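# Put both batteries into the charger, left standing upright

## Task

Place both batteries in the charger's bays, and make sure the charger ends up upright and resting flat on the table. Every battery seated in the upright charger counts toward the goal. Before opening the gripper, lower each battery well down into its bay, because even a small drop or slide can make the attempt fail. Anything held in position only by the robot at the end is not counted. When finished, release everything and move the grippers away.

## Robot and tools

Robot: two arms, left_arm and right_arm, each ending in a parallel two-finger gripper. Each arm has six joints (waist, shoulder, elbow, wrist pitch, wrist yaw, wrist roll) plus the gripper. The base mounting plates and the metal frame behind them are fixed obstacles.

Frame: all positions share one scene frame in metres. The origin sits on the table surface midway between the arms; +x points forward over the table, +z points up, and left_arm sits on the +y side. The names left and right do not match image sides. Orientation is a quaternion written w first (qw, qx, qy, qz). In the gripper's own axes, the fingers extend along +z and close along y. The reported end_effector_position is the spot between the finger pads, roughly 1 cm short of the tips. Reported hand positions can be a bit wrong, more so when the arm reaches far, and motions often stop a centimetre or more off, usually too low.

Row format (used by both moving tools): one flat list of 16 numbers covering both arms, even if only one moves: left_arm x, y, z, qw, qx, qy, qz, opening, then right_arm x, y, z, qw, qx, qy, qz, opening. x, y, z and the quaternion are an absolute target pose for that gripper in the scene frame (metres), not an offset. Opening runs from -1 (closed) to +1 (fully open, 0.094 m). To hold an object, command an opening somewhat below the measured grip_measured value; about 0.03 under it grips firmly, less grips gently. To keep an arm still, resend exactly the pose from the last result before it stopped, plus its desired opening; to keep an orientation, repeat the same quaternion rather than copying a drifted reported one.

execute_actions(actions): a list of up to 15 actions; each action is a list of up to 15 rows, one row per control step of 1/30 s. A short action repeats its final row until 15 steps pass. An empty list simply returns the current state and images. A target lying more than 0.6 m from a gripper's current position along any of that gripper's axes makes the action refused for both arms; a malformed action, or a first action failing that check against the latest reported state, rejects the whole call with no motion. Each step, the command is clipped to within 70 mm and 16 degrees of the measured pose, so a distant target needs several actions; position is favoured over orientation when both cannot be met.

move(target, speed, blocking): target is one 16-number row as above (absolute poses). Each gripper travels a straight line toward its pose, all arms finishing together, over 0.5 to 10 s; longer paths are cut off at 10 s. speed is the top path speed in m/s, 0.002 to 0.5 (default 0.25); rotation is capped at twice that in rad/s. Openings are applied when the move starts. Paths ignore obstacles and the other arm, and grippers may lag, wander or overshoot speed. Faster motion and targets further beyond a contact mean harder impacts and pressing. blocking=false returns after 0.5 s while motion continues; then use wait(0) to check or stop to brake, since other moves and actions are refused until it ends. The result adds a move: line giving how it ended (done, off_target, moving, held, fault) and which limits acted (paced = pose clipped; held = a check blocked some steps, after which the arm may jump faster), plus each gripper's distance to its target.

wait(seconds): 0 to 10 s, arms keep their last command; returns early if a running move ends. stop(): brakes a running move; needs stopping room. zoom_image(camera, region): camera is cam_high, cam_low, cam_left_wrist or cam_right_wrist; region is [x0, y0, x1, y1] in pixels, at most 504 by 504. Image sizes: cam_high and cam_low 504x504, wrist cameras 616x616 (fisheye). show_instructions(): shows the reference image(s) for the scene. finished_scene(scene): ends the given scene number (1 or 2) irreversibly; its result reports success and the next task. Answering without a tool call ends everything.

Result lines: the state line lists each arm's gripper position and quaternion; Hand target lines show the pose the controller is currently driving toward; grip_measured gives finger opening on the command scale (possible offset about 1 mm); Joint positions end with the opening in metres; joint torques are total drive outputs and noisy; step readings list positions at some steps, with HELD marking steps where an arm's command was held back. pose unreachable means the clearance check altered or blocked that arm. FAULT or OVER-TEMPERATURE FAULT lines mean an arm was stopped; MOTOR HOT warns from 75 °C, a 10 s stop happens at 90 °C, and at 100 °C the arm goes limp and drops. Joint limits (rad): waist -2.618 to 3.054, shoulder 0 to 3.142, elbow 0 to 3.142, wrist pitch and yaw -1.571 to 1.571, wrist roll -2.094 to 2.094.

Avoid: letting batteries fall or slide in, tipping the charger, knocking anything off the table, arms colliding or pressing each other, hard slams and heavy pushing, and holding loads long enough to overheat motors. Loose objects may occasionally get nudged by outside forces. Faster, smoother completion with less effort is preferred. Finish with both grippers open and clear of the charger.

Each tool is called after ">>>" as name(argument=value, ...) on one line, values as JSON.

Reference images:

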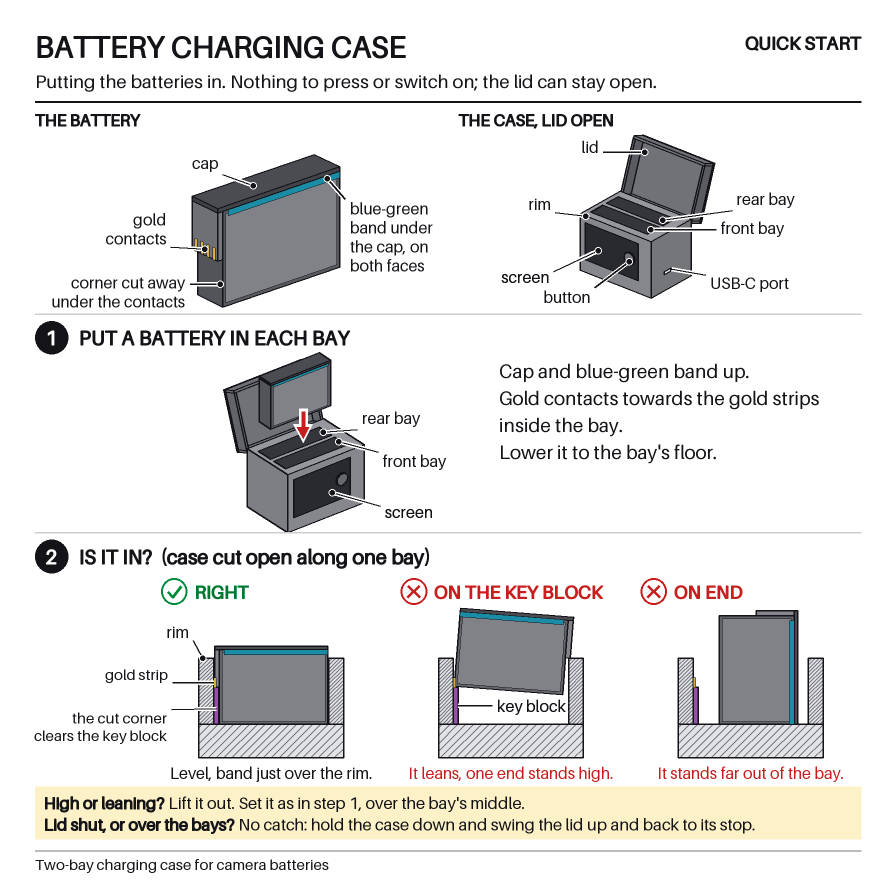

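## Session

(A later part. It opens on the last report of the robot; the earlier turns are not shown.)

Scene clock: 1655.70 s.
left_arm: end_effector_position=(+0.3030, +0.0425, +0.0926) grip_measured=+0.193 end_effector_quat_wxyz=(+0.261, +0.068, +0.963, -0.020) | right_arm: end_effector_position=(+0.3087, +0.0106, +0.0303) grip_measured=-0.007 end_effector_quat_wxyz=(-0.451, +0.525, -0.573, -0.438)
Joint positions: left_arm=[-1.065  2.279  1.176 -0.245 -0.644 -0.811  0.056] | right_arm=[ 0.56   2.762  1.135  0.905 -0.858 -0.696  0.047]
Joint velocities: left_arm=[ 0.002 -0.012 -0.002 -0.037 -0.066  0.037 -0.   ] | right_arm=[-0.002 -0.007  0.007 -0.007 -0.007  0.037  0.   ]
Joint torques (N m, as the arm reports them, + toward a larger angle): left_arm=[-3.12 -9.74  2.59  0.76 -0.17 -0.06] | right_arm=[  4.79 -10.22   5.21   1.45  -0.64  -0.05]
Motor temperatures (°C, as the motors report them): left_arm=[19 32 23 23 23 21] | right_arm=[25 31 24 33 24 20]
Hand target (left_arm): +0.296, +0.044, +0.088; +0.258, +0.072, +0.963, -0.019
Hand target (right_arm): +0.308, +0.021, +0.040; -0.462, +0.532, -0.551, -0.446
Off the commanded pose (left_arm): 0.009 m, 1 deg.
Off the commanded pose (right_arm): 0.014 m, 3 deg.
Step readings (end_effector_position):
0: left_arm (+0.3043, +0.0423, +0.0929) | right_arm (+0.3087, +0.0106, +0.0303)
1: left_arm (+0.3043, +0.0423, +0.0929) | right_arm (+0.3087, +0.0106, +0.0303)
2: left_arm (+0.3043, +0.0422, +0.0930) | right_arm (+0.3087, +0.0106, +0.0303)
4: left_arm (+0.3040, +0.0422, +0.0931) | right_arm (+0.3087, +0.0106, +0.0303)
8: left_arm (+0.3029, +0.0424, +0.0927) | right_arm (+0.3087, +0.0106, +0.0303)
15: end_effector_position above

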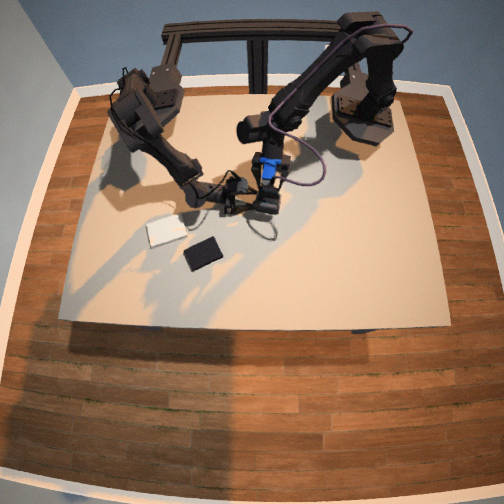

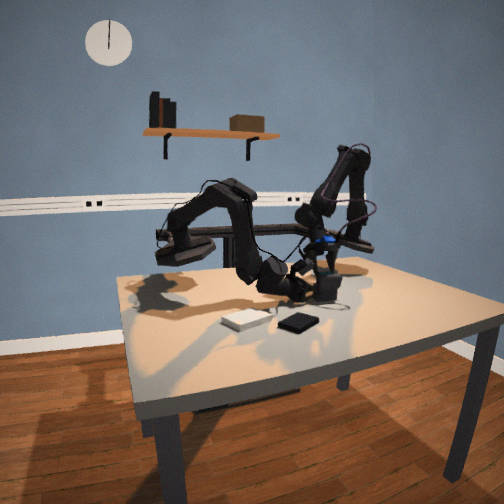

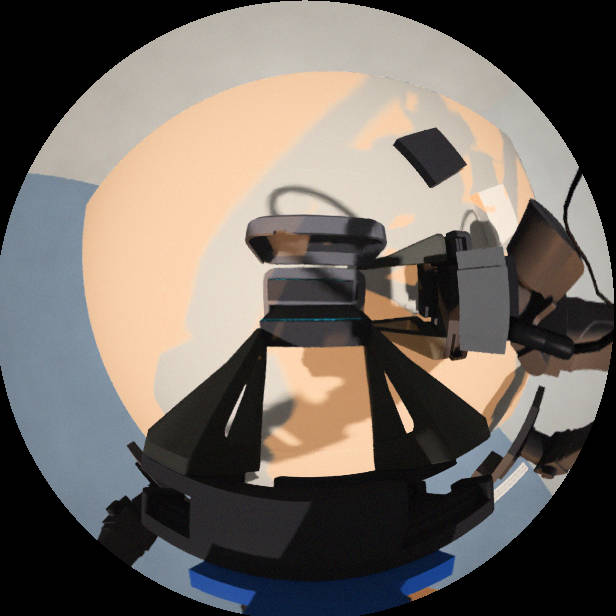

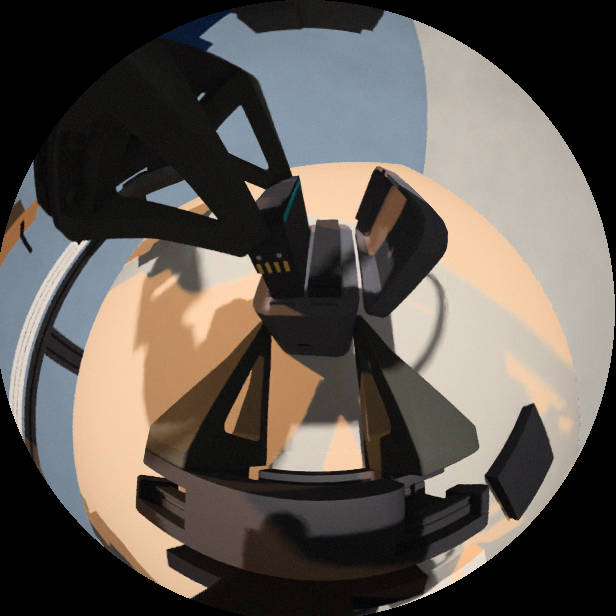

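>>> move(target=[0.306,0.0441,0.16,0.2578,0.0842,0.9622,-0.0226,0.16,0.308,0.021,0.040,0.4624,-0.5322,0.5510,0.4466,-0.02], speed=0.08)

>>> execute_actions(actions=[[[0.306,0.0441,0.136,0.2578,0.0842,0.9622,-0.0226,0.16,0.308,0.021,0.040,0.4624,-0.5322,0.5510,0.4466,-0.02],[0.306,0.0441,0.1345,0.2578,0.0842,0.9622,-0.0226,0.16,0.308,0.021,0.040,0.4624,-0.5322,0.5510,0.4466,-0.02],[0.306,0.0441,0.133,0.2578,0.0842,0.9622,-0.0226,0.16,0.308,0.021,0.040,0.4624,-0.5322,0.5510,0.4466,-0.02],[0.306,0.0441,0.1315,0.2578,0.0842,0.9622,-0.0226,0.16,0.308,0.021,0.040,0.4624,-0.5322,0.5510,0.4466,-0.02],[0.306,0.0441,0.130,0.2578,0.0842,0.9622,-0.0226,0.16,0.308,0.021,0.040,0.4624,-0.5322,0.5510,0.4466,-0.02],[0.306,0.0441,0.129,0.2578,0.0842,0.9622,-0.0226,0.16,0.308,0.021,0.040,0.4624,-0.5322,0.5510,0.4466,-0.02],[0.306,0.0441,0.128,0.2578,0.0842,0.9622,-0.0226,0.16,0.308,0.021,0.040,0.4624,-0.5322,0.5510,0.4466,-0.02],[0.306,0.0441,0.127,0.2578,0.0842,0.9622,-0.0226,0.16,0.308,0.021,0.040,0.4624,-0.5322,0.5510,0.4466,-0.02],[0.306,0.0441,0.126,0.2578,0.0842,0.9622,-0.0226,0.16,0.308,0.021,0.040,0.4624,-0.5322,0.5510,0.4466,-0.02],[0.306,0.0441,0.125,0.2578,0.0842,0.9622,-0.0226,0.16,0.308,0.021,0.040,0.4624,-0.5322,0.5510,0.4466,-0.02],[0.306,0.0441,0.124,0.2578,0.0842,0.9622,-0.0226,0.16,0.308,0.021,0.040,0.4624,-0.5322,0.5510,0.4466,-0.02],[0.306,0.0441,0.123,0.2578,0.0842,0.9622,-0.0226,0.16,0.308,0.021,0.040,0.4624,-0.5322,0.5510,0.4466,-0.02],[0.306,0.0441,0.122,0.2578,0.0842,0.9622,-0.0226,0.16,0.308,0.021,0.040,0.4624,-0.5322,0.5510,0.4466,-0.02],[0.306,0.0441,0.121,0.2578,0.0842,0.9622,-0.0226,0.16,0.308,0.021,0.040,0.4624,-0.5322,0.5510,0.4466,-0.02],[0.306,0.0441,0.120,0.2578,0.0842,0.9622,-0.0226,0.16,0.308,0.021,0.040,0.4624,-0.5322,0.5510,0.4466,-0.02]],[[0.306,0.0441,0.119,0.2578,0.0842,0.9622,-0.0226,0.16,0.308,0.021,0.040,0.4624,-0.5322,0.5510,0.4466,-0.02],[0.306,0.0441,0.118,0.2578,0.0842,0.9622,-0.0226,0.16,0.308,0.021,0.040,0.4624,-0.5322,0.5510,0.4466,-0.02],[0.306,0.0441,0.117,0.2578,0.0842,0.9622,-0.0226,0.16,0.308,0.021,0.040,0.4624,-0.5322,0.5510,0.4466,-0.02],[0.306,0.0441,0.116,0.2578,0.0842,0.9622,-0.0226,0.16,0.308,0.021,0.040,0.4624,-0.5322,0.5510,0.4466,-0.02],[0.306,0.0441,0.115,0.2578,0.0842,0.9622,-0.0226,0.16,0.308,0.021,0.040,0.4624,-0.5322,0.5510,0.4466,-0.02],[0.306,0.0441,0.114,0.2578,0.0842,0.9622,-0.0226,0.16,0.308,0.021,0.040,0.4624,-0.5322,0.5510,0.4466,-0.02],[0.306,0.0441,0.113,0.2578,0.0842,0.9622,-0.0226,0.16,0.308,0.021,0.040,0.4624,-0.5322,0.5510,0.4466,-0.02],[0.306,0.0441,0.112,0.2578,0.0842,0.9622,-0.0226,0.16,0.308,0.021,0.040,0.4624,-0.5322,0.5510,0.4466,-0.02],[0.306,0.0441,0.111,0.2578,0.0842,0.9622,-0.0226,0.16,0.308,0.021,0.040,0.4624,-0.5322,0.5510,0.4466,-0.02],[0.306,0.0441,0.110,0.2578,0.0842,0.9622,-0.0226,0.16,0.308,0.021,0.040,0.4624,-0.5322,0.5510,0.4466,-0.02],[0.306,0.0441,0.109,0.2578,0.0842,0.9622,-0.0226,0.16,0.308,0.021,0.040,0.4624,-0.5322,0.5510,0.4466,-0.02],[0.306,0.0441,0.108,0.2578,0.0842,0.9622,-0.0226,0.16,0.308,0.021,0.040,0.4624,-0.5322,0.5510,0.4466,-0.02],[0.306,0.0441,0.107,0.2578,0.0842,0.9622,-0.0226,0.16,0.308,0.021,0.040,0.4624,-0.5322,0.5510,0.4466,-0.02],[0.306,0.0441,0.106,0.2578,0.0842,0.9622,-0.0226,0.16,0.308,0.021,0.040,0.4624,-0.5322,0.5510,0.4466,-0.02],[0.306,0.0441,0.105,0.2578,0.0842,0.9622,-0.0226,0.16,0.308,0.021,0.040,0.4624,-0.5322,0.5510,0.4466,-0.02]],[[0.306,0.0441,0.104,0.2578,0.0842,0.9622,-0.0226,0.16,0.308,0.021,0.040,0.4624,-0.5322,0.5510,0.4466,-0.02],[0.306,0.0441,0.103,0.2578,0.0842,0.9622,-0.0226,0.16,0.308,0.021,0.040,0.4624,-0.5322,0.5510,0.4466,-0.02],[0.306,0.0441,0.102,0.2578,0.0842,0.9622,-0.0226,0.16,0.308,0.021,0.040,0.4624,-0.5322,0.5510,0.4466,-0.02],[0.306,0.0441,0.101,0.2578,0.0842,0.9622,-0.0226,0.16,0.308,0.021,0.040,0.4624,-0.5322,0.5510,0.4466,-0.02],[0.306,0.0441,0.100,0.2578,0.0842,0.9622,-0.0226,0.16,0.308,0.021,0.040,0.4624,-0.5322,0.5510,0.4466,-0.02],[0.306,0.0441,0.099,0.2578,0.0842,0.9622,-0.0226,0.16,0.308,0.021,0.040,0.4624,-0.5322,0.5510,0.4466,-0.02],[0.306,0.0441,0.098,0.2578,0.0842,0.9622,-0.0226,0.16,0.308,0.021,0.040,0.4624,-0.5322,0.5510,0.4466,-0.02],[0.306,0.0441,0.097,0.2578,0.0842,0.9622,-0.0226,0.16,0.308,0.021,0.040,0.4624,-0.5322,0.5510,0.4466,-0.02],[0.306,0.0441,0.096,0.2578,0.0842,0.9622,-0.0226,0.16,0.308,0.021,0.040,0.4624,-0.5322,0.5510,0.4466,-0.02],[0.306,0.0441,0.095,0.2578,0.0842,0.9622,-0.0226,0.16,0.308,0.021,0.040,0.4624,-0.5322,0.5510,0.4466,-0.02],[0.306,0.0441,0.094,0.2578,0.0842,0.9622,-0.0226,0.16,0.308,0.021,0.040,0.4624,-0.5322,0.5510,0.4466,-0.02],[0.306,0.0441,0.093,0.2578,0.0842,0.9622,-0.0226,0.16,0.308,0.021,0.040,0.4624,-0.5322,0.5510,0.4466,-0.02],[0.306,0.0441,0.092,0.2578,0.0842,0.9622,-0.0226,0.16,0.308,0.021,0.040,0.4624,-0.5322,0.5510,0.4466,-0.02],[0.306,0.0441,0.091,0.2578,0.0842,0.9622,-0.0226,0.16,0.308,0.021,0.040,0.4624,-0.5322,0.5510,0.4466,-0.02],[0.306,0.0441,0.090,0.2578,0.0842,0.9622,-0.0226,0.16,0.308,0.021,0.040,0.4624,-0.5322,0.5510,0.4466,-0.02]],[[0.306,0.0441,0.089,0.2578,0.0842,0.9622,-0.0226,0.16,0.308,0.021,0.040,0.4624,-0.5322,0.5510,0.4466,-0.02],[0.306,0.0441,0.088,0.2578,0.0842,0.9622,-0.0226,0.16,0.308,0.021,0.040,0.4624,-0.5322,0.5510,0.4466,-0.02],[0.306,0.0441,0.087,0.2578,0.0842,0.9622,-0.0226,0.16,0.308,0.021,0.040,0.4624,-0.5322,0.5510,0.4466,-0.02],[0.306,0.0441,0.086,0.2578,0.0842,0.9622,-0.0226,0.16,0.308,0.021,0.040,0.4624,-0.5322,0.5510,0.4466,-0.02],[0.306,0.0441,0.085,0.2578,0.0842,0.9622,-0.0226,0.16,0.308,0.021,0.040,0.4624,-0.5322,0.5510,0.4466,-0.02]]])

>>> zoom_image(camera="cam_left_wrist", region=[250,270,380,350])

>>> zoom_image(camera="cam_right_wrist", region=[240,160,370,320])

Scene clock: 1699.20 s.
left_arm: end_effector_position=(+0.3022, +0.0553, +0.1401) grip_measured=+0.193 end_effector_quat_wxyz=(+0.241, +0.086, +0.967, -0.005) | right_arm: end_effector_position=(+0.3089, +0.0103, +0.0302) grip_measured=-0.007 end_effector_quat_wxyz=(-0.451, +0.525, -0.573, -0.438)
Joint positions: left_arm=[-1.073  2.155  1.235 -0.486 -0.626 -0.812  0.056] | right_arm=[ 0.559  2.762  1.135  0.905 -0.858 -0.696  0.047]
Joint velocities: left_arm=[-0.002  0.007 -0.002 -0.022 -0.007 -0.037 -0.001] | right_arm=[-0.002 -0.017  0.002 -0.066 -0.095  0.037  0.   ]
Joint torques (N m, as the arm reports them, + toward a larger angle): left_arm=[ -3.71 -11.57   6.15   0.5   -0.25   0.04] | right_arm=[  4.73 -10.18   5.34   1.45  -0.58  -0.04]
Motor temperatures (°C, as the motors report them): left_arm=[19 33 23 23 23 21] | right_arm=[25 31 24 34 24 20]
Hand target (left_arm): +0.306, +0.044, +0.160; +0.258, +0.084, +0.962, -0.023
Hand target (right_arm): +0.308, +0.021, +0.040; +0.462, -0.532, +0.551, +0.446
Off the commanded pose (left_arm): 0.023 m, 3 deg.
Off the commanded pose (right_arm): 0.015 m, 3 deg.
move: off_target (left_arm, right_arm)

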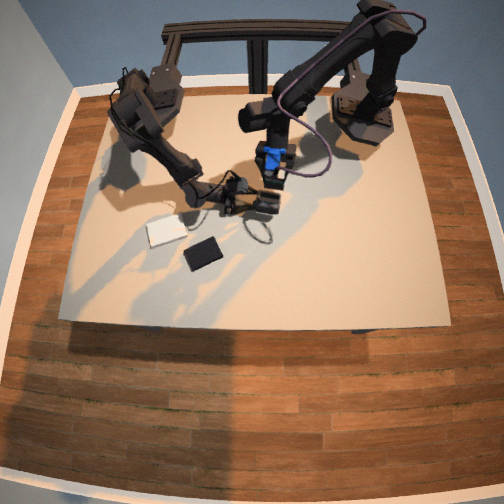

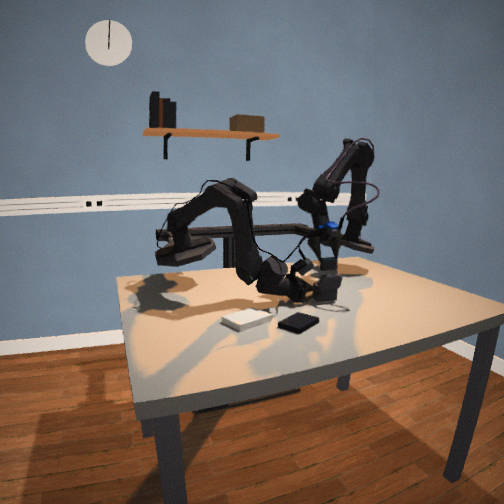

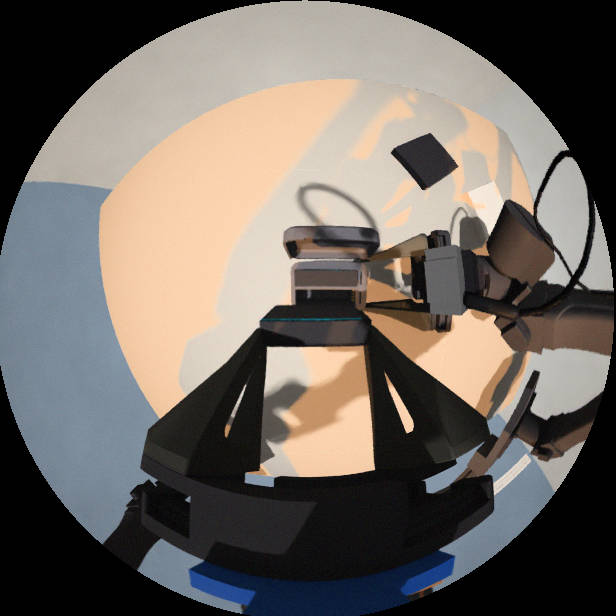

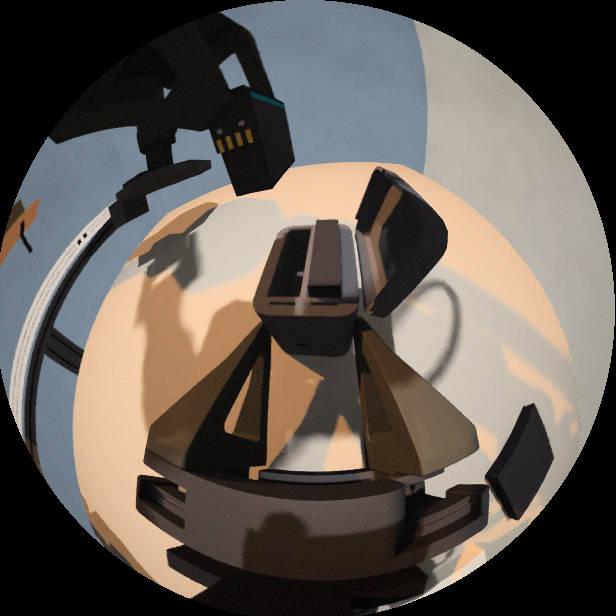

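Scene clock: 1701.20 s.
left_arm: end_effector_position=(+0.3041, +0.0431, +0.0925) grip_measured=+0.193 end_effector_quat_wxyz=(+0.255, +0.087, +0.963, -0.022) | right_arm: end_effector_position=(+0.3089, +0.0103, +0.0302) grip_measured=-0.007 end_effector_quat_wxyz=(-0.451, +0.525, -0.573, -0.438)
Joint positions: left_arm=[-1.054  2.27   1.169 -0.238 -0.622 -0.762  0.056] | right_arm=[ 0.559  2.762  1.135  0.905 -0.858 -0.696  0.047]
Joint velocities: left_arm=[-0.012 -0.017 -0.007  0.037 -0.007 -0.007  0.   ] | right_arm=[ 0.002 -0.007 -0.007 -0.007  0.066 -0.037  0.   ]
Joint torques (N m, as the arm reports them, + toward a larger angle): left_arm=[-1.71 -8.46  3.12  0.99 -0.2   0.1 ] | right_arm=[  4.89 -10.23   5.3    1.48  -0.6   -0.03]
Motor temperatures (°C, as the motors report them): left_arm=[19 33 23 23 23 21] | right_arm=[25 31 24 34 24 20]
Hand target (left_arm): +0.306, +0.044, +0.085; +0.257, +0.084, +0.962, -0.022
Hand target (right_arm): +0.308, +0.021, +0.040; +0.462, -0.532, +0.551, +0.446
Off the commanded pose (left_arm): 0.008 m, 0 deg.
Off the commanded pose (right_arm): 0.015 m, 3 deg.
Step readings (end_effector_position; steps 1 to 15: 1st action; 16 to 30: 2nd action; 31 to 45: 3rd action; 46 to 60: 4th action):
0: left_arm (+0.3022, +0.0553, +0.1401) | right_arm (+0.3089, +0.0103, +0.0302)
1: left_arm (+0.3025, +0.0544, +0.1399) | right_arm (+0.3089, +0.0103, +0.0302)
2: left_arm (+0.3034, +0.0523, +0.1394) | right_arm (+0.3089, +0.0103, +0.0302)
4: left_arm (+0.3047, +0.0483, +0.1372) | right_arm (+0.3089, +0.0103, +0.0302)
8: left_arm (+0.3038, +0.0457, +0.1301) | right_arm (+0.3089, +0.0103, +0.0302)
15: left_arm (+0.3019, +0.0448, +0.1220) | right_arm (+0.3089, +0.0103, +0.0302)
16: left_arm (+0.3019, +0.0442, +0.1215) | right_arm (+0.3089, +0.0103, +0.0302)
17: left_arm (+0.3020, +0.0438, +0.1209) | right_arm (+0.3089, +0.0103, +0.0302)
19: left_arm (+0.3021, +0.0429, +0.1197) | right_arm (+0.3089, +0.0103, +0.0302)
23: left_arm (+0.3028, +0.0428, +0.1158) | right_arm (+0.3089, +0.0103, +0.0302)
30: left_arm (+0.3035, +0.0439, +0.1079) | right_arm (+0.3089, +0.0103, +0.0302)
31: left_arm (+0.3035, +0.0438, +0.1069) | right_arm (+0.3089, +0.0103, +0.0302)
32: left_arm (+0.3032, +0.0437, +0.1059) | right_arm (+0.3089, +0.0103, +0.0302)
34: left_arm (+0.3032, +0.0435, +0.1040) | right_arm (+0.3089, +0.0103, +0.0302)
38: left_arm (+0.3032, +0.0432, +0.1003) | right_arm (+0.3089, +0.0103, +0.0302)
45: left_arm (+0.3034, +0.0433, +0.0932) | right_arm (+0.3089, +0.0103, +0.0302)
46: left_arm (+0.3035, +0.0432, +0.0927) | right_arm (+0.3089, +0.0103, +0.0302)
47: left_arm (+0.3036, +0.0432, +0.0927) | right_arm (+0.3089, +0.0103, +0.0302)
49: left_arm (+0.3038, +0.0431, +0.0926) | right_arm (+0.3089, +0.0103, +0.0302)
53: left_arm (+0.3040, +0.0431, +0.0925) | right_arm (+0.3089, +0.0103, +0.0302)
60: end_effector_position above

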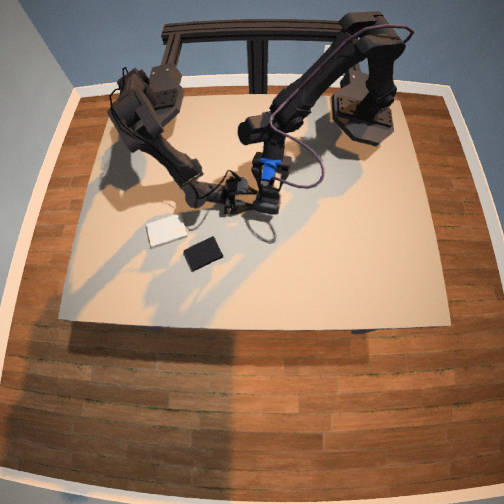

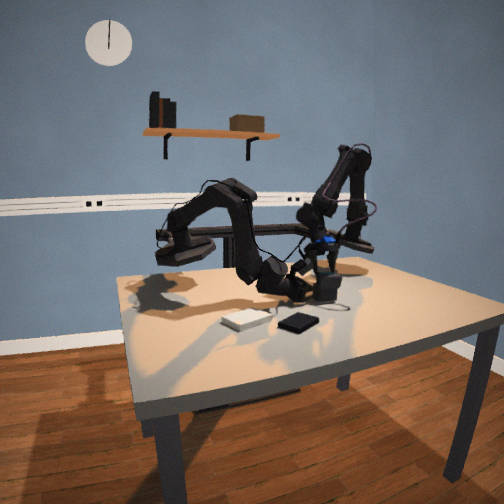

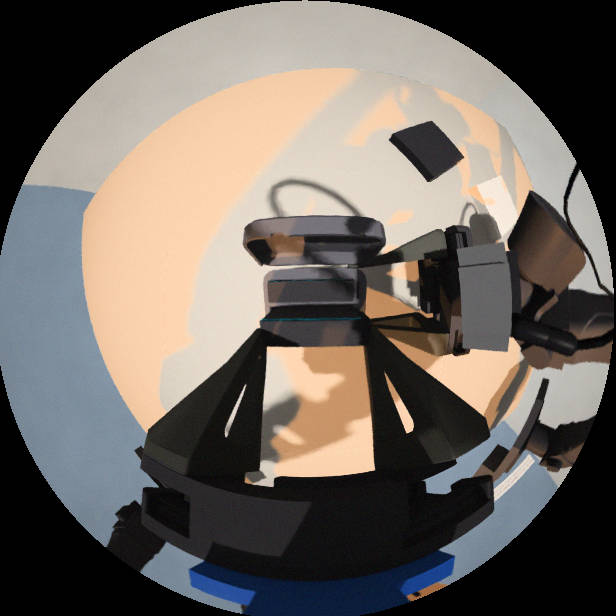

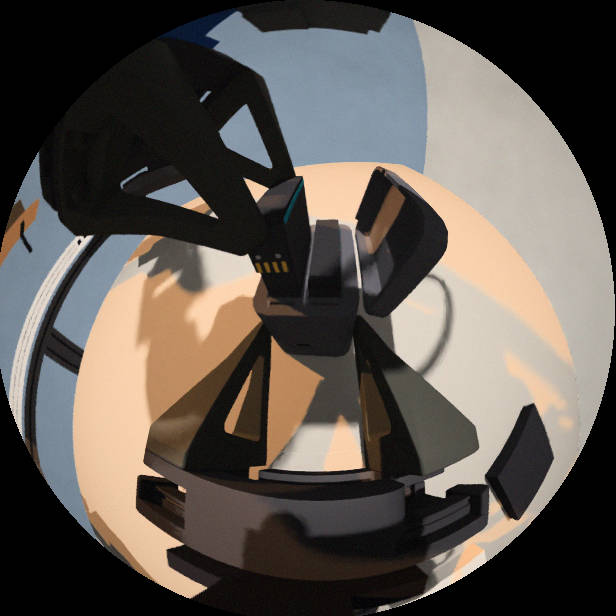

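Region (250, 270, 380, 350) of cam_left_wrist's 616x616 image, scaled by 3.877, with more detail than that image has; it fills the top 310 rows of this view, and the rest is white.

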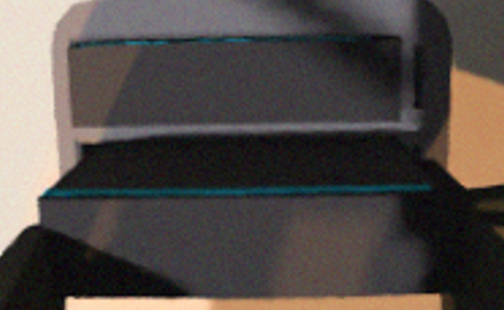

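Region (240, 160, 370, 320) of cam_right_wrist's 616x616 image, scaled by 3.150, with more detail than that image has; it fills the left 410 columns of this view, and the rest is white.

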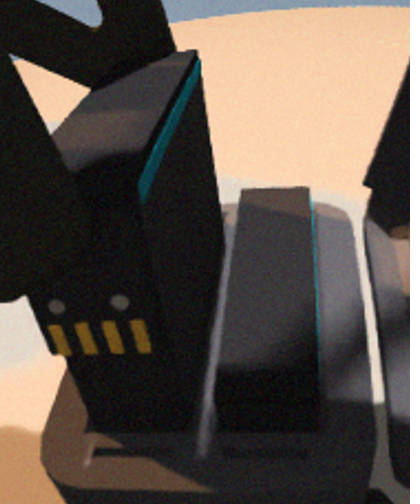

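>>> move(target=[0.306,0.0458,0.16,0.2578,0.0842,0.9622,-0.0226,0.16,0.308,0.021,0.040,0.4624,-0.5322,0.5510,0.4466,-0.02], speed=0.08)

>>> execute_actions(actions=[[[0.306,0.0458,0.136,0.2578,0.0842,0.9622,-0.0226,0.16,0.308,0.021,0.040,0.4624,-0.5322,0.5510,0.4466,-0.02],[0.306,0.0458,0.1345,0.2578,0.0842,0.9622,-0.0226,0.16,0.308,0.021,0.040,0.4624,-0.5322,0.5510,0.4466,-0.02],[0.306,0.0458,0.133,0.2578,0.0842,0.9622,-0.0226,0.16,0.308,0.021,0.040,0.4624,-0.5322,0.5510,0.4466,-0.02],[0.306,0.0458,0.1315,0.2578,0.0842,0.9622,-0.0226,0.16,0.308,0.021,0.040,0.4624,-0.5322,0.5510,0.4466,-0.02],[0.306,0.0458,0.130,0.2578,0.0842,0.9622,-0.0226,0.16,0.308,0.021,0.040,0.4624,-0.5322,0.5510,0.4466,-0.02],[0.306,0.0458,0.129,0.2578,0.0842,0.9622,-0.0226,0.16,0.308,0.021,0.040,0.4624,-0.5322,0.5510,0.4466,-0.02],[0.306,0.0458,0.128,0.2578,0.0842,0.9622,-0.0226,0.16,0.308,0.021,0.040,0.4624,-0.5322,0.5510,0.4466,-0.02],[0.306,0.0458,0.127,0.2578,0.0842,0.9622,-0.0226,0.16,0.308,0.021,0.040,0.4624,-0.5322,0.5510,0.4466,-0.02],[0.306,0.0458,0.126,0.2578,0.0842,0.9622,-0.0226,0.16,0.308,0.021,0.040,0.4624,-0.5322,0.5510,0.4466,-0.02],[0.306,0.0458,0.125,0.2578,0.0842,0.9622,-0.0226,0.16,0.308,0.021,0.040,0.4624,-0.5322,0.5510,0.4466,-0.02],[0.306,0.0458,0.124,0.2578,0.0842,0.9622,-0.0226,0.16,0.308,0.021,0.040,0.4624,-0.5322,0.5510,0.4466,-0.02],[0.306,0.0458,0.123,0.2578,0.0842,0.9622,-0.0226,0.16,0.308,0.021,0.040,0.4624,-0.5322,0.5510,0.4466,-0.02],[0.306,0.0458,0.122,0.2578,0.0842,0.9622,-0.0226,0.16,0.308,0.021,0.040,0.4624,-0.5322,0.5510,0.4466,-0.02],[0.306,0.0458,0.121,0.2578,0.0842,0.9622,-0.0226,0.16,0.308,0.021,0.040,0.4624,-0.5322,0.5510,0.4466,-0.02],[0.306,0.0458,0.120,0.2578,0.0842,0.9622,-0.0226,0.16,0.308,0.021,0.040,0.4624,-0.5322,0.5510,0.4466,-0.02]],[[0.306,0.0458,0.119,0.2578,0.0842,0.9622,-0.0226,0.16,0.308,0.021,0.040,0.4624,-0.5322,0.5510,0.4466,-0.02],[0.306,0.0458,0.118,0.2578,0.0842,0.9622,-0.0226,0.16,0.308,0.021,0.040,0.4624,-0.5322,0.5510,0.4466,-0.02],[0.306,0.0458,0.117,0.2578,0.0842,0.9622,-0.0226,0.16,0.308,0.021,0.040,0.4624,-0.5322,0.5510,0.4466,-0.02],[0.306,0.0458,0.116,0.2578,0.0842,0.9622,-0.0226,0.16,0.308,0.021,0.040,0.4624,-0.5322,0.5510,0.4466,-0.02],[0.306,0.0458,0.115,0.2578,0.0842,0.9622,-0.0226,0.16,0.308,0.021,0.040,0.4624,-0.5322,0.5510,0.4466,-0.02],[0.306,0.0458,0.114,0.2578,0.0842,0.9622,-0.0226,0.16,0.308,0.021,0.040,0.4624,-0.5322,0.5510,0.4466,-0.02],[0.306,0.0458,0.113,0.2578,0.0842,0.9622,-0.0226,0.16,0.308,0.021,0.040,0.4624,-0.5322,0.5510,0.4466,-0.02],[0.306,0.0458,0.112,0.2578,0.0842,0.9622,-0.0226,0.16,0.308,0.021,0.040,0.4624,-0.5322,0.5510,0.4466,-0.02],[0.306,0.0458,0.111,0.2578,0.0842,0.9622,-0.0226,0.16,0.308,0.021,0.040,0.4624,-0.5322,0.5510,0.4466,-0.02],[0.306,0.0458,0.110,0.2578,0.0842,0.9622,-0.0226,0.16,0.308,0.021,0.040,0.4624,-0.5322,0.5510,0.4466,-0.02],[0.306,0.0458,0.109,0.2578,0.0842,0.9622,-0.0226,0.16,0.308,0.021,0.040,0.4624,-0.5322,0.5510,0.4466,-0.02],[0.306,0.0458,0.108,0.2578,0.0842,0.9622,-0.0226,0.16,0.308,0.021,0.040,0.4624,-0.5322,0.5510,0.4466,-0.02],[0.306,0.0458,0.107,0.2578,0.0842,0.9622,-0.0226,0.16,0.308,0.021,0.040,0.4624,-0.5322,0.5510,0.4466,-0.02],[0.306,0.0458,0.106,0.2578,0.0842,0.9622,-0.0226,0.16,0.308,0.021,0.040,0.4624,-0.5322,0.5510,0.4466,-0.02],[0.306,0.0458,0.105,0.2578,0.0842,0.9622,-0.0226,0.16,0.308,0.021,0.040,0.4624,-0.5322,0.5510,0.4466,-0.02]],[[0.306,0.0458,0.104,0.2578,0.0842,0.9622,-0.0226,0.16,0.308,0.021,0.040,0.4624,-0.5322,0.5510,0.4466,-0.02],[0.306,0.0458,0.103,0.2578,0.0842,0.9622,-0.0226,0.16,0.308,0.021,0.040,0.4624,-0.5322,0.5510,0.4466,-0.02],[0.306,0.0458,0.102,0.2578,0.0842,0.9622,-0.0226,0.16,0.308,0.021,0.040,0.4624,-0.5322,0.5510,0.4466,-0.02],[0.306,0.0458,0.101,0.2578,0.0842,0.9622,-0.0226,0.16,0.308,0.021,0.040,0.4624,-0.5322,0.5510,0.4466,-0.02],[0.306,0.0458,0.100,0.2578,0.0842,0.9622,-0.0226,0.16,0.308,0.021,0.040,0.4624,-0.5322,0.5510,0.4466,-0.02],[0.306,0.0458,0.099,0.2578,0.0842,0.9622,-0.0226,0.16,0.308,0.021,0.040,0.4624,-0.5322,0.5510,0.4466,-0.02],[0.306,0.0458,0.098,0.2578,0.0842,0.9622,-0.0226,0.16,0.308,0.021,0.040,0.4624,-0.5322,0.5510,0.4466,-0.02],[0.306,0.0458,0.097,0.2578,0.0842,0.9622,-0.0226,0.16,0.308,0.021,0.040,0.4624,-0.5322,0.5510,0.4466,-0.02],[0.306,0.0458,0.096,0.2578,0.0842,0.9622,-0.0226,0.16,0.308,0.021,0.040,0.4624,-0.5322,0.5510,0.4466,-0.02],[0.306,0.0458,0.095,0.2578,0.0842,0.9622,-0.0226,0.16,0.308,0.021,0.040,0.4624,-0.5322,0.5510,0.4466,-0.02],[0.306,0.0458,0.094,0.2578,0.0842,0.9622,-0.0226,0.16,0.308,0.021,0.040,0.4624,-0.5322,0.5510,0.4466,-0.02],[0.306,0.0458,0.093,0.2578,0.0842,0.9622,-0.0226,0.16,0.308,0.021,0.040,0.4624,-0.5322,0.5510,0.4466,-0.02],[0.306,0.0458,0.092,0.2578,0.0842,0.9622,-0.0226,0.16,0.308,0.021,0.040,0.4624,-0.5322,0.5510,0.4466,-0.02],[0.306,0.0458,0.091,0.2578,0.0842,0.9622,-0.0226,0.16,0.308,0.021,0.040,0.4624,-0.5322,0.5510,0.4466,-0.02],[0.306,0.0458,0.090,0.2578,0.0842,0.9622,-0.0226,0.16,0.308,0.021,0.040,0.4624,-0.5322,0.5510,0.4466,-0.02]],[[0.306,0.0458,0.089,0.2578,0.0842,0.9622,-0.0226,0.16,0.308,0.021,0.040,0.4624,-0.5322,0.5510,0.4466,-0.02],[0.306,0.0458,0.088,0.2578,0.0842,0.9622,-0.0226,0.16,0.308,0.021,0.040,0.4624,-0.5322,0.5510,0.4466,-0.02],[0.306,0.0458,0.087,0.2578,0.0842,0.9622,-0.0226,0.16,0.308,0.021,0.040,0.4624,-0.5322,0.5510,0.4466,-0.02],[0.306,0.0458,0.086,0.2578,0.0842,0.9622,-0.0226,0.16,0.308,0.021,0.040,0.4624,-0.5322,0.5510,0.4466,-0.02],[0.306,0.0458,0.085,0.2578,0.0842,0.9622,-0.0226,0.16,0.308,0.021,0.040,0.4624,-0.5322,0.5510,0.4466,-0.02],[0.306,0.0458,0.084,0.2578,0.0842,0.9622,-0.0226,0.16,0.308,0.021,0.040,0.4624,-0.5322,0.5510,0.4466,-0.02],[0.306,0.0458,0.083,0.2578,0.0842,0.9622,-0.0226,0.16,0.308,0.021,0.040,0.4624,-0.5322,0.5510,0.4466,-0.02]]])

>>> zoom_image(camera="cam_left_wrist", region=[250,270,380,350])

>>> zoom_image(camera="cam_right_wrist", region=[240,160,370,320])

Scene clock: 1739.00 s.
left_arm: end_effector_position=(+0.3014, +0.0563, +0.1398) grip_measured=+0.193 end_effector_quat_wxyz=(+0.239, +0.090, +0.967, -0.006) | right_arm: end_effector_position=(+0.3088, +0.0104, +0.0303) grip_measured=-0.007 end_effector_quat_wxyz=(-0.451, +0.525, -0.573, -0.438)
Joint positions: left_arm=[-1.071  2.149  1.227 -0.482 -0.618 -0.8    0.056] | right_arm=[ 0.559  2.762  1.135  0.905 -0.859 -0.696  0.047]
Joint velocities: left_arm=[-0.002  0.002 -0.002 -0.066 -0.081  0.007 -0.001] | right_arm=[-0.027 -0.002 -0.017 -0.037  0.066 -0.051  0.   ]
Joint torques (N m, as the arm reports them, + toward a larger angle): left_arm=[ -3.7  -11.53   6.1    0.52  -0.33  -0.05] | right_arm=[  4.73 -10.06   5.36   1.46  -0.63  -0.03]
Motor temperatures (°C, as the motors report them): left_arm=[19 32 23 23 23 21] | right_arm=[25 31 24 34 24 20]
Hand target (left_arm): +0.306, +0.046, +0.161; +0.258, +0.084, +0.962, -0.023
Hand target (right_arm): +0.308, +0.021, +0.040; +0.462, -0.532, +0.551, +0.446
Off the commanded pose (left_arm): 0.023 m, 3 deg.
Off the commanded pose (right_arm): 0.014 m, 3 deg.
move: off_target (left_arm, right_arm)

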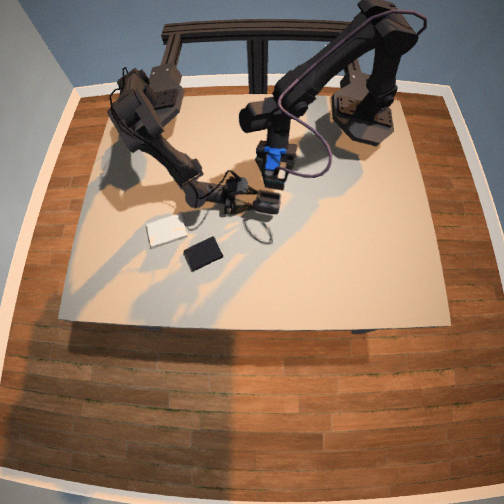

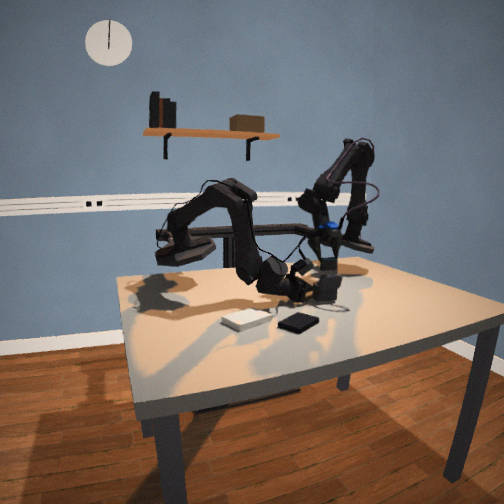

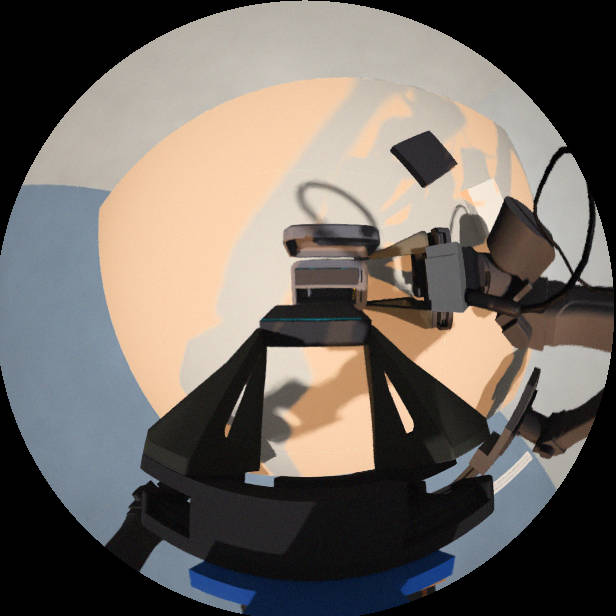

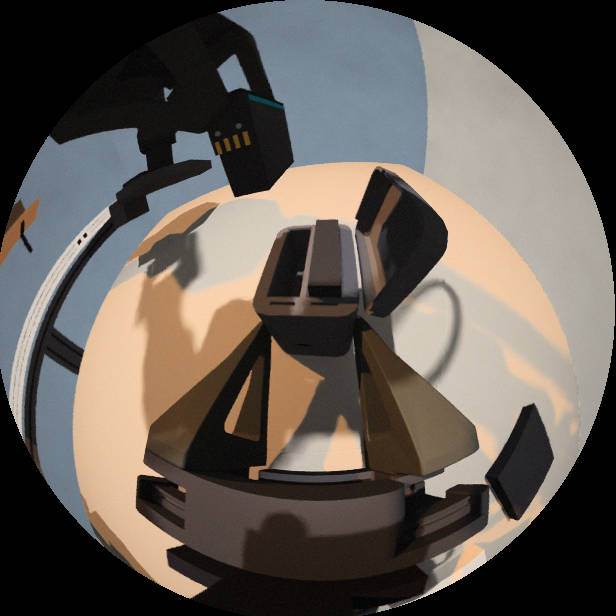

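Scene clock: 1741.00 s.
left_arm: end_effector_position=(+0.3035, +0.0451, +0.0831) grip_measured=+0.193 end_effector_quat_wxyz=(+0.251, +0.086, +0.964, -0.021) | right_arm: end_effector_position=(+0.3088, +0.0104, +0.0303) grip_measured=-0.007 end_effector_quat_wxyz=(-0.451, +0.525, -0.573, -0.438)
Joint positions: left_arm=[-1.046  2.288  1.157 -0.209 -0.616 -0.757  0.056] | right_arm=[ 0.559  2.762  1.135  0.905 -0.859 -0.696  0.047]
Joint velocities: left_arm=[-0.002 -0.002  0.012 -0.022 -0.022 -0.022  0.001] | right_arm=[ 0.002  0.012  0.012 -0.066 -0.007  0.007 -0.001]
Joint torques (N m, as the arm reports them, + toward a larger angle): left_arm=[ -2.19 -10.15   3.27   0.8   -0.22   0.11] | right_arm=[  4.82 -10.14   5.21   1.44  -0.62  -0.01]
Motor temperatures (°C, as the motors report them): left_arm=[19 32 23 23 23 21] | right_arm=[25 31 24 34 24 20]
Hand target (left_arm): +0.306, +0.046, +0.083; +0.258, +0.084, +0.962, -0.022
Hand target (right_arm): +0.308, +0.021, +0.040; +0.462, -0.532, +0.551, +0.446
Off the commanded pose (left_arm): 0.003 m, 1 deg.
Off the commanded pose (right_arm): 0.014 m, 3 deg.
Step readings (end_effector_position; steps 1 to 15: 1st action; 16 to 30: 2nd action; 31 to 45: 3rd action; 46 to 60: 4th action):
0: left_arm (+0.3014, +0.0563, +0.1398) | right_arm (+0.3088, +0.0104, +0.0303)
1: left_arm (+0.3018, +0.0554, +0.1396) | right_arm (+0.3088, +0.0104, +0.0303)
2: left_arm (+0.3026, +0.0533, +0.1390) | right_arm (+0.3088, +0.0104, +0.0303)
4: left_arm (+0.3039, +0.0494, +0.1368) | right_arm (+0.3088, +0.0104, +0.0303)
8: left_arm (+0.3032, +0.0473, +0.1296) | right_arm (+0.3088, +0.0104, +0.0303)
15: left_arm (+0.3016, +0.0463, +0.1218) | right_arm (+0.3088, +0.0104, +0.0303)
16: left_arm (+0.3017, +0.0458, +0.1213) | right_arm (+0.3088, +0.0104, +0.0303)
17: left_arm (+0.3018, +0.0454, +0.1207) | right_arm (+0.3088, +0.0104, +0.0303)
19: left_arm (+0.3019, +0.0445, +0.1195) | right_arm (+0.3088, +0.0104, +0.0303)
23: left_arm (+0.3023, +0.0440, +0.1159) | right_arm (+0.3088, +0.0104, +0.0303)
30: left_arm (+0.3031, +0.0455, +0.1077) | right_arm (+0.3088, +0.0104, +0.0303)
31: left_arm (+0.3032, +0.0455, +0.1067) | right_arm (+0.3088, +0.0104, +0.0303)
32: left_arm (+0.3032, +0.0455, +0.1058) | right_arm (+0.3088, +0.0104, +0.0303)
34: left_arm (+0.3032, +0.0451, +0.1041) | right_arm (+0.3088, +0.0104, +0.0303)
38: left_arm (+0.3034, +0.0449, +0.1004) | right_arm (+0.3088, +0.0104, +0.0303)
45: left_arm (+0.3036, +0.0449, +0.0934) | right_arm (+0.3088, +0.0104, +0.0303)
46: left_arm (+0.3036, +0.0448, +0.0928) | right_arm (+0.3088, +0.0104, +0.0303)
47: left_arm (+0.3035, +0.0445, +0.0923) | right_arm (+0.3088, +0.0104, +0.0303)
49: left_arm (+0.3031, +0.0440, +0.0907) | right_arm (+0.3088, +0.0104, +0.0303)
53: left_arm (+0.3029, +0.0444, +0.0855) | right_arm (+0.3088, +0.0104, +0.0303)
60: end_effector_position above

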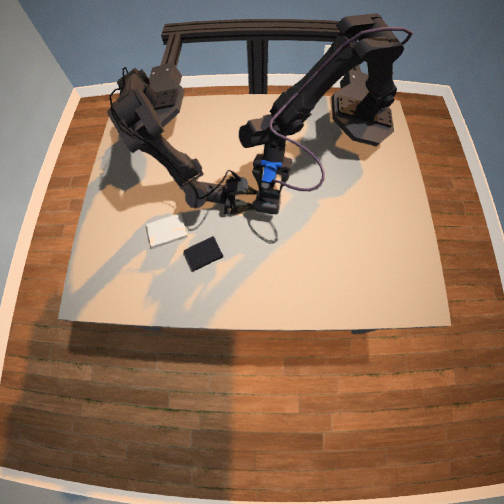

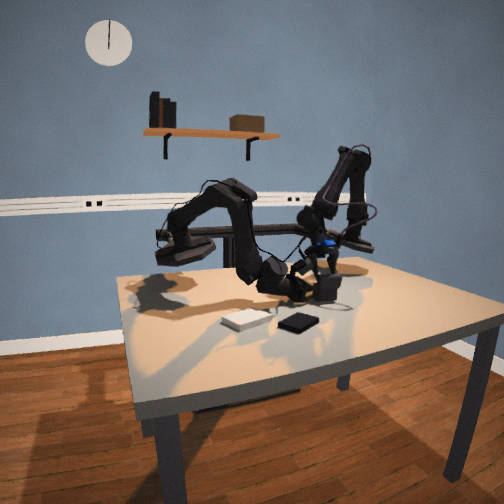

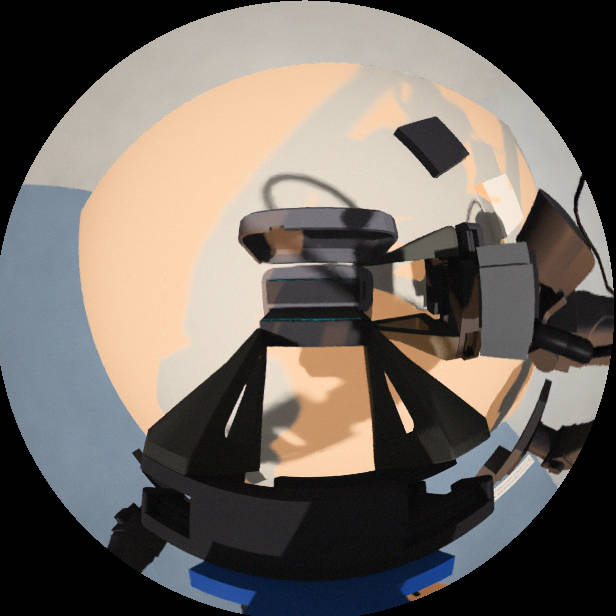

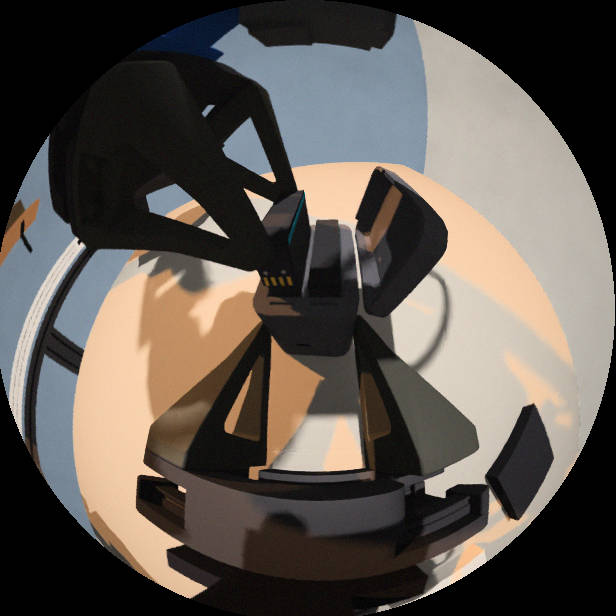

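Region (250, 270, 380, 350) of cam_left_wrist's 616x616 image, scaled by 3.877, with more detail than that image has; it fills the top 310 rows of this view, and the rest is white.

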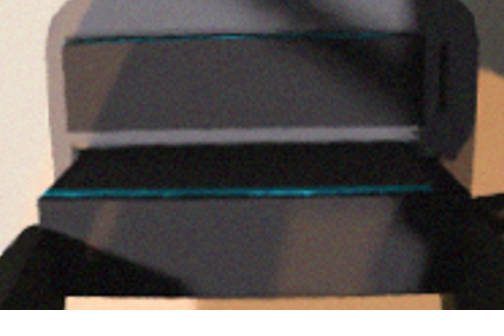

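Region (240, 160, 370, 320) of cam_right_wrist's 616x616 image, scaled by 3.150, with more detail than that image has; it fills the left 410 columns of this view, and the rest is white.

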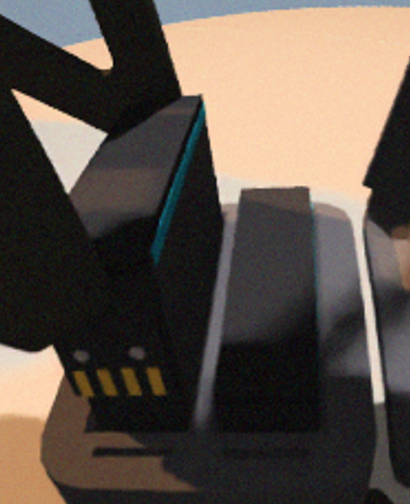

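>>> execute_actions(actions=[[[0.306,0.0462,0.082,0.2578,0.0842,0.9622,-0.0226,0.16,0.308,0.021,0.040,0.4624,-0.5322,0.5510,0.4466,-0.02],[0.306,0.0462,0.081,0.2578,0.0842,0.9622,-0.0226,0.16,0.308,0.021,0.040,0.4624,-0.5322,0.5510,0.4466,-0.02],[0.306,0.0462,0.080,0.2578,0.0842,0.9622,-0.0226,0.16,0.308,0.021,0.040,0.4624,-0.5322,0.5510,0.4466,-0.02],[0.306,0.0462,0.079,0.2578,0.0842,0.9622,-0.0226,0.16,0.308,0.021,0.040,0.4624,-0.5322,0.5510,0.4466,-0.02],[0.306,0.0462,0.078,0.2578,0.0842,0.9622,-0.0226,0.16,0.308,0.021,0.040,0.4624,-0.5322,0.5510,0.4466,-0.02],[0.306,0.0462,0.077,0.2578,0.0842,0.9622,-0.0226,0.16,0.308,0.021,0.040,0.4624,-0.5322,0.5510,0.4466,-0.02],[0.306,0.0462,0.076,0.2578,0.0842,0.9622,-0.0226,0.16,0.308,0.021,0.040,0.4624,-0.5322,0.5510,0.4466,-0.02],[0.306,0.0462,0.075,0.2578,0.0842,0.9622,-0.0226,0.16,0.308,0.021,0.040,0.4624,-0.5322,0.5510,0.4466,-0.02],[0.306,0.0462,0.074,0.2578,0.0842,0.9622,-0.0226,0.16,0.308,0.021,0.040,0.4624,-0.5322,0.5510,0.4466,-0.02],[0.306,0.0462,0.073,0.2578,0.0842,0.9622,-0.0226,0.16,0.308,0.021,0.040,0.4624,-0.5322,0.5510,0.4466,-0.02],[0.306,0.0462,0.072,0.2578,0.0842,0.9622,-0.0226,0.16,0.308,0.021,0.040,0.4624,-0.5322,0.5510,0.4466,-0.02]]])

>>> zoom_image(camera="cam_right_wrist", region=[200,130,400,330])

Scene clock: 1748.50 s.
left_arm: end_effector_position=(+0.3037, +0.0439, +0.0779) grip_measured=+0.193 end_effector_quat_wxyz=(+0.253, +0.088, +0.963, -0.022) | right_arm: end_effector_position=(+0.3088, +0.0104, +0.0303) grip_measured=-0.007 end_effector_quat_wxyz=(-0.451, +0.525, -0.573, -0.438)
Joint positions: left_arm=[-1.043  2.303  1.153 -0.183 -0.615 -0.748  0.056] | right_arm=[ 0.559  2.762  1.135  0.905 -0.859 -0.696  0.047]
Joint velocities: left_arm=[-0.012  0.012 -0.022 -0.007 -0.066  0.037 -0.001] | right_arm=[ 0.002  0.002 -0.002  0.007  0.051 -0.022  0.   ]
Joint torques (N m, as the arm reports them, + toward a larger angle): left_arm=[-1.81 -9.05  2.81  0.92 -0.2   0.09] | right_arm=[  4.93 -10.16   5.23   1.45  -0.62  -0.03]
Motor temperatures (°C, as the motors report them): left_arm=[19 32 23 23 23 21] | right_arm=[25 31 24 34 24 20]
Hand target (left_arm): +0.306, +0.046, +0.072; +0.257, +0.084, +0.962, -0.022
Hand target (right_arm): +0.308, +0.021, +0.040; +0.462, -0.532, +0.551, +0.446
Off the commanded pose (left_arm): 0.007 m, 1 deg.
Off the commanded pose (right_arm): 0.014 m, 3 deg.
Step readings (end_effector_position):
0: left_arm (+0.3035, +0.0450, +0.0831) | right_arm (+0.3088, +0.0104, +0.0303)
1: left_arm (+0.3035, +0.0449, +0.0831) | right_arm (+0.3088, +0.0104, +0.0303)
2: left_arm (+0.3035, +0.0447, +0.0831) | right_arm (+0.3088, +0.0104, +0.0303)
4: left_arm (+0.3036, +0.0444, +0.0832) | right_arm (+0.3088, +0.0104, +0.0303)
8: left_arm (+0.3034, +0.0438, +0.0803) | right_arm (+0.3088, +0.0104, +0.0303)
15: end_effector_position above

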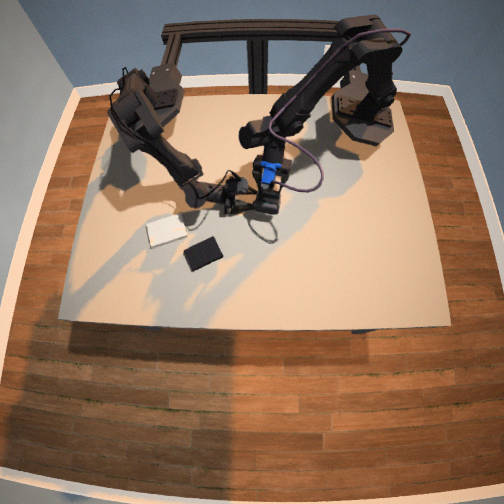

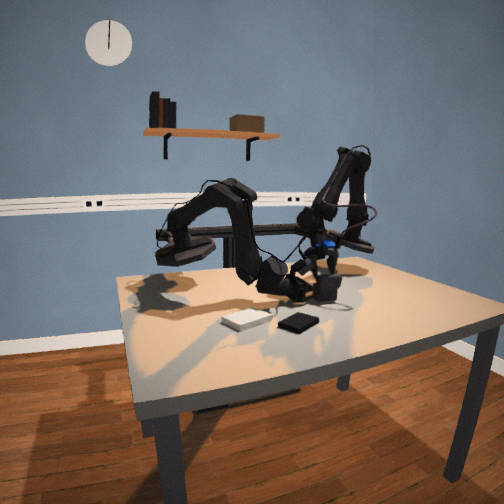

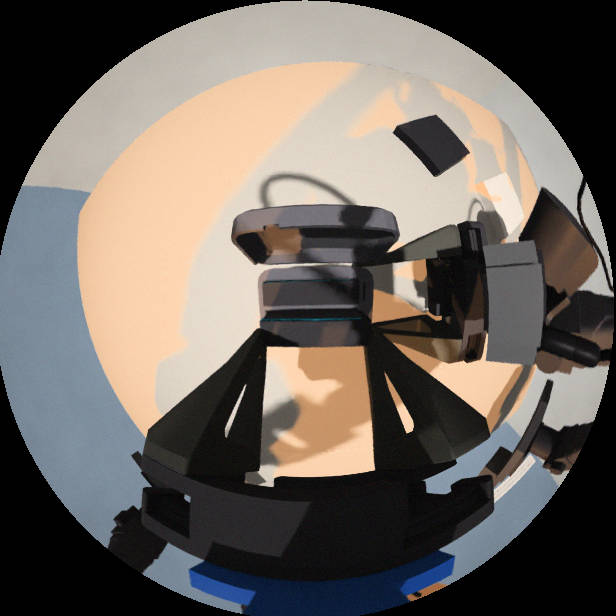

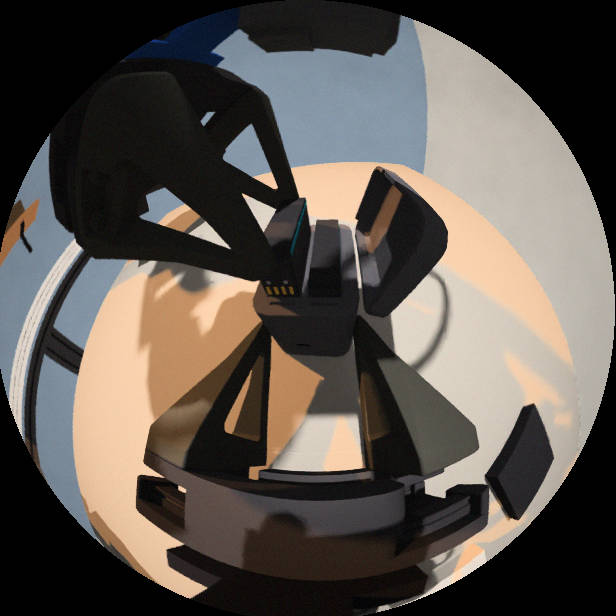

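Region (200, 130, 400, 330) of cam_right_wrist's 616x616 image, scaled by 2.520, with more detail than that image has.

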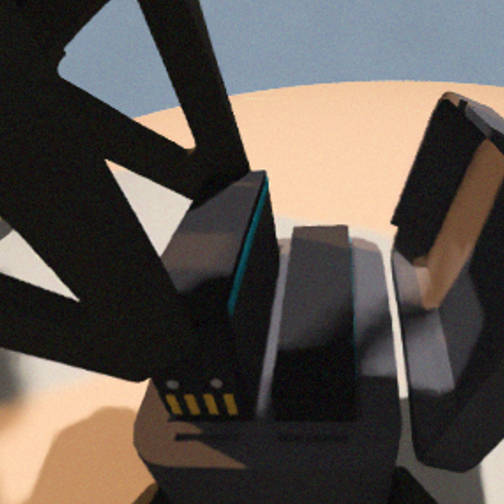

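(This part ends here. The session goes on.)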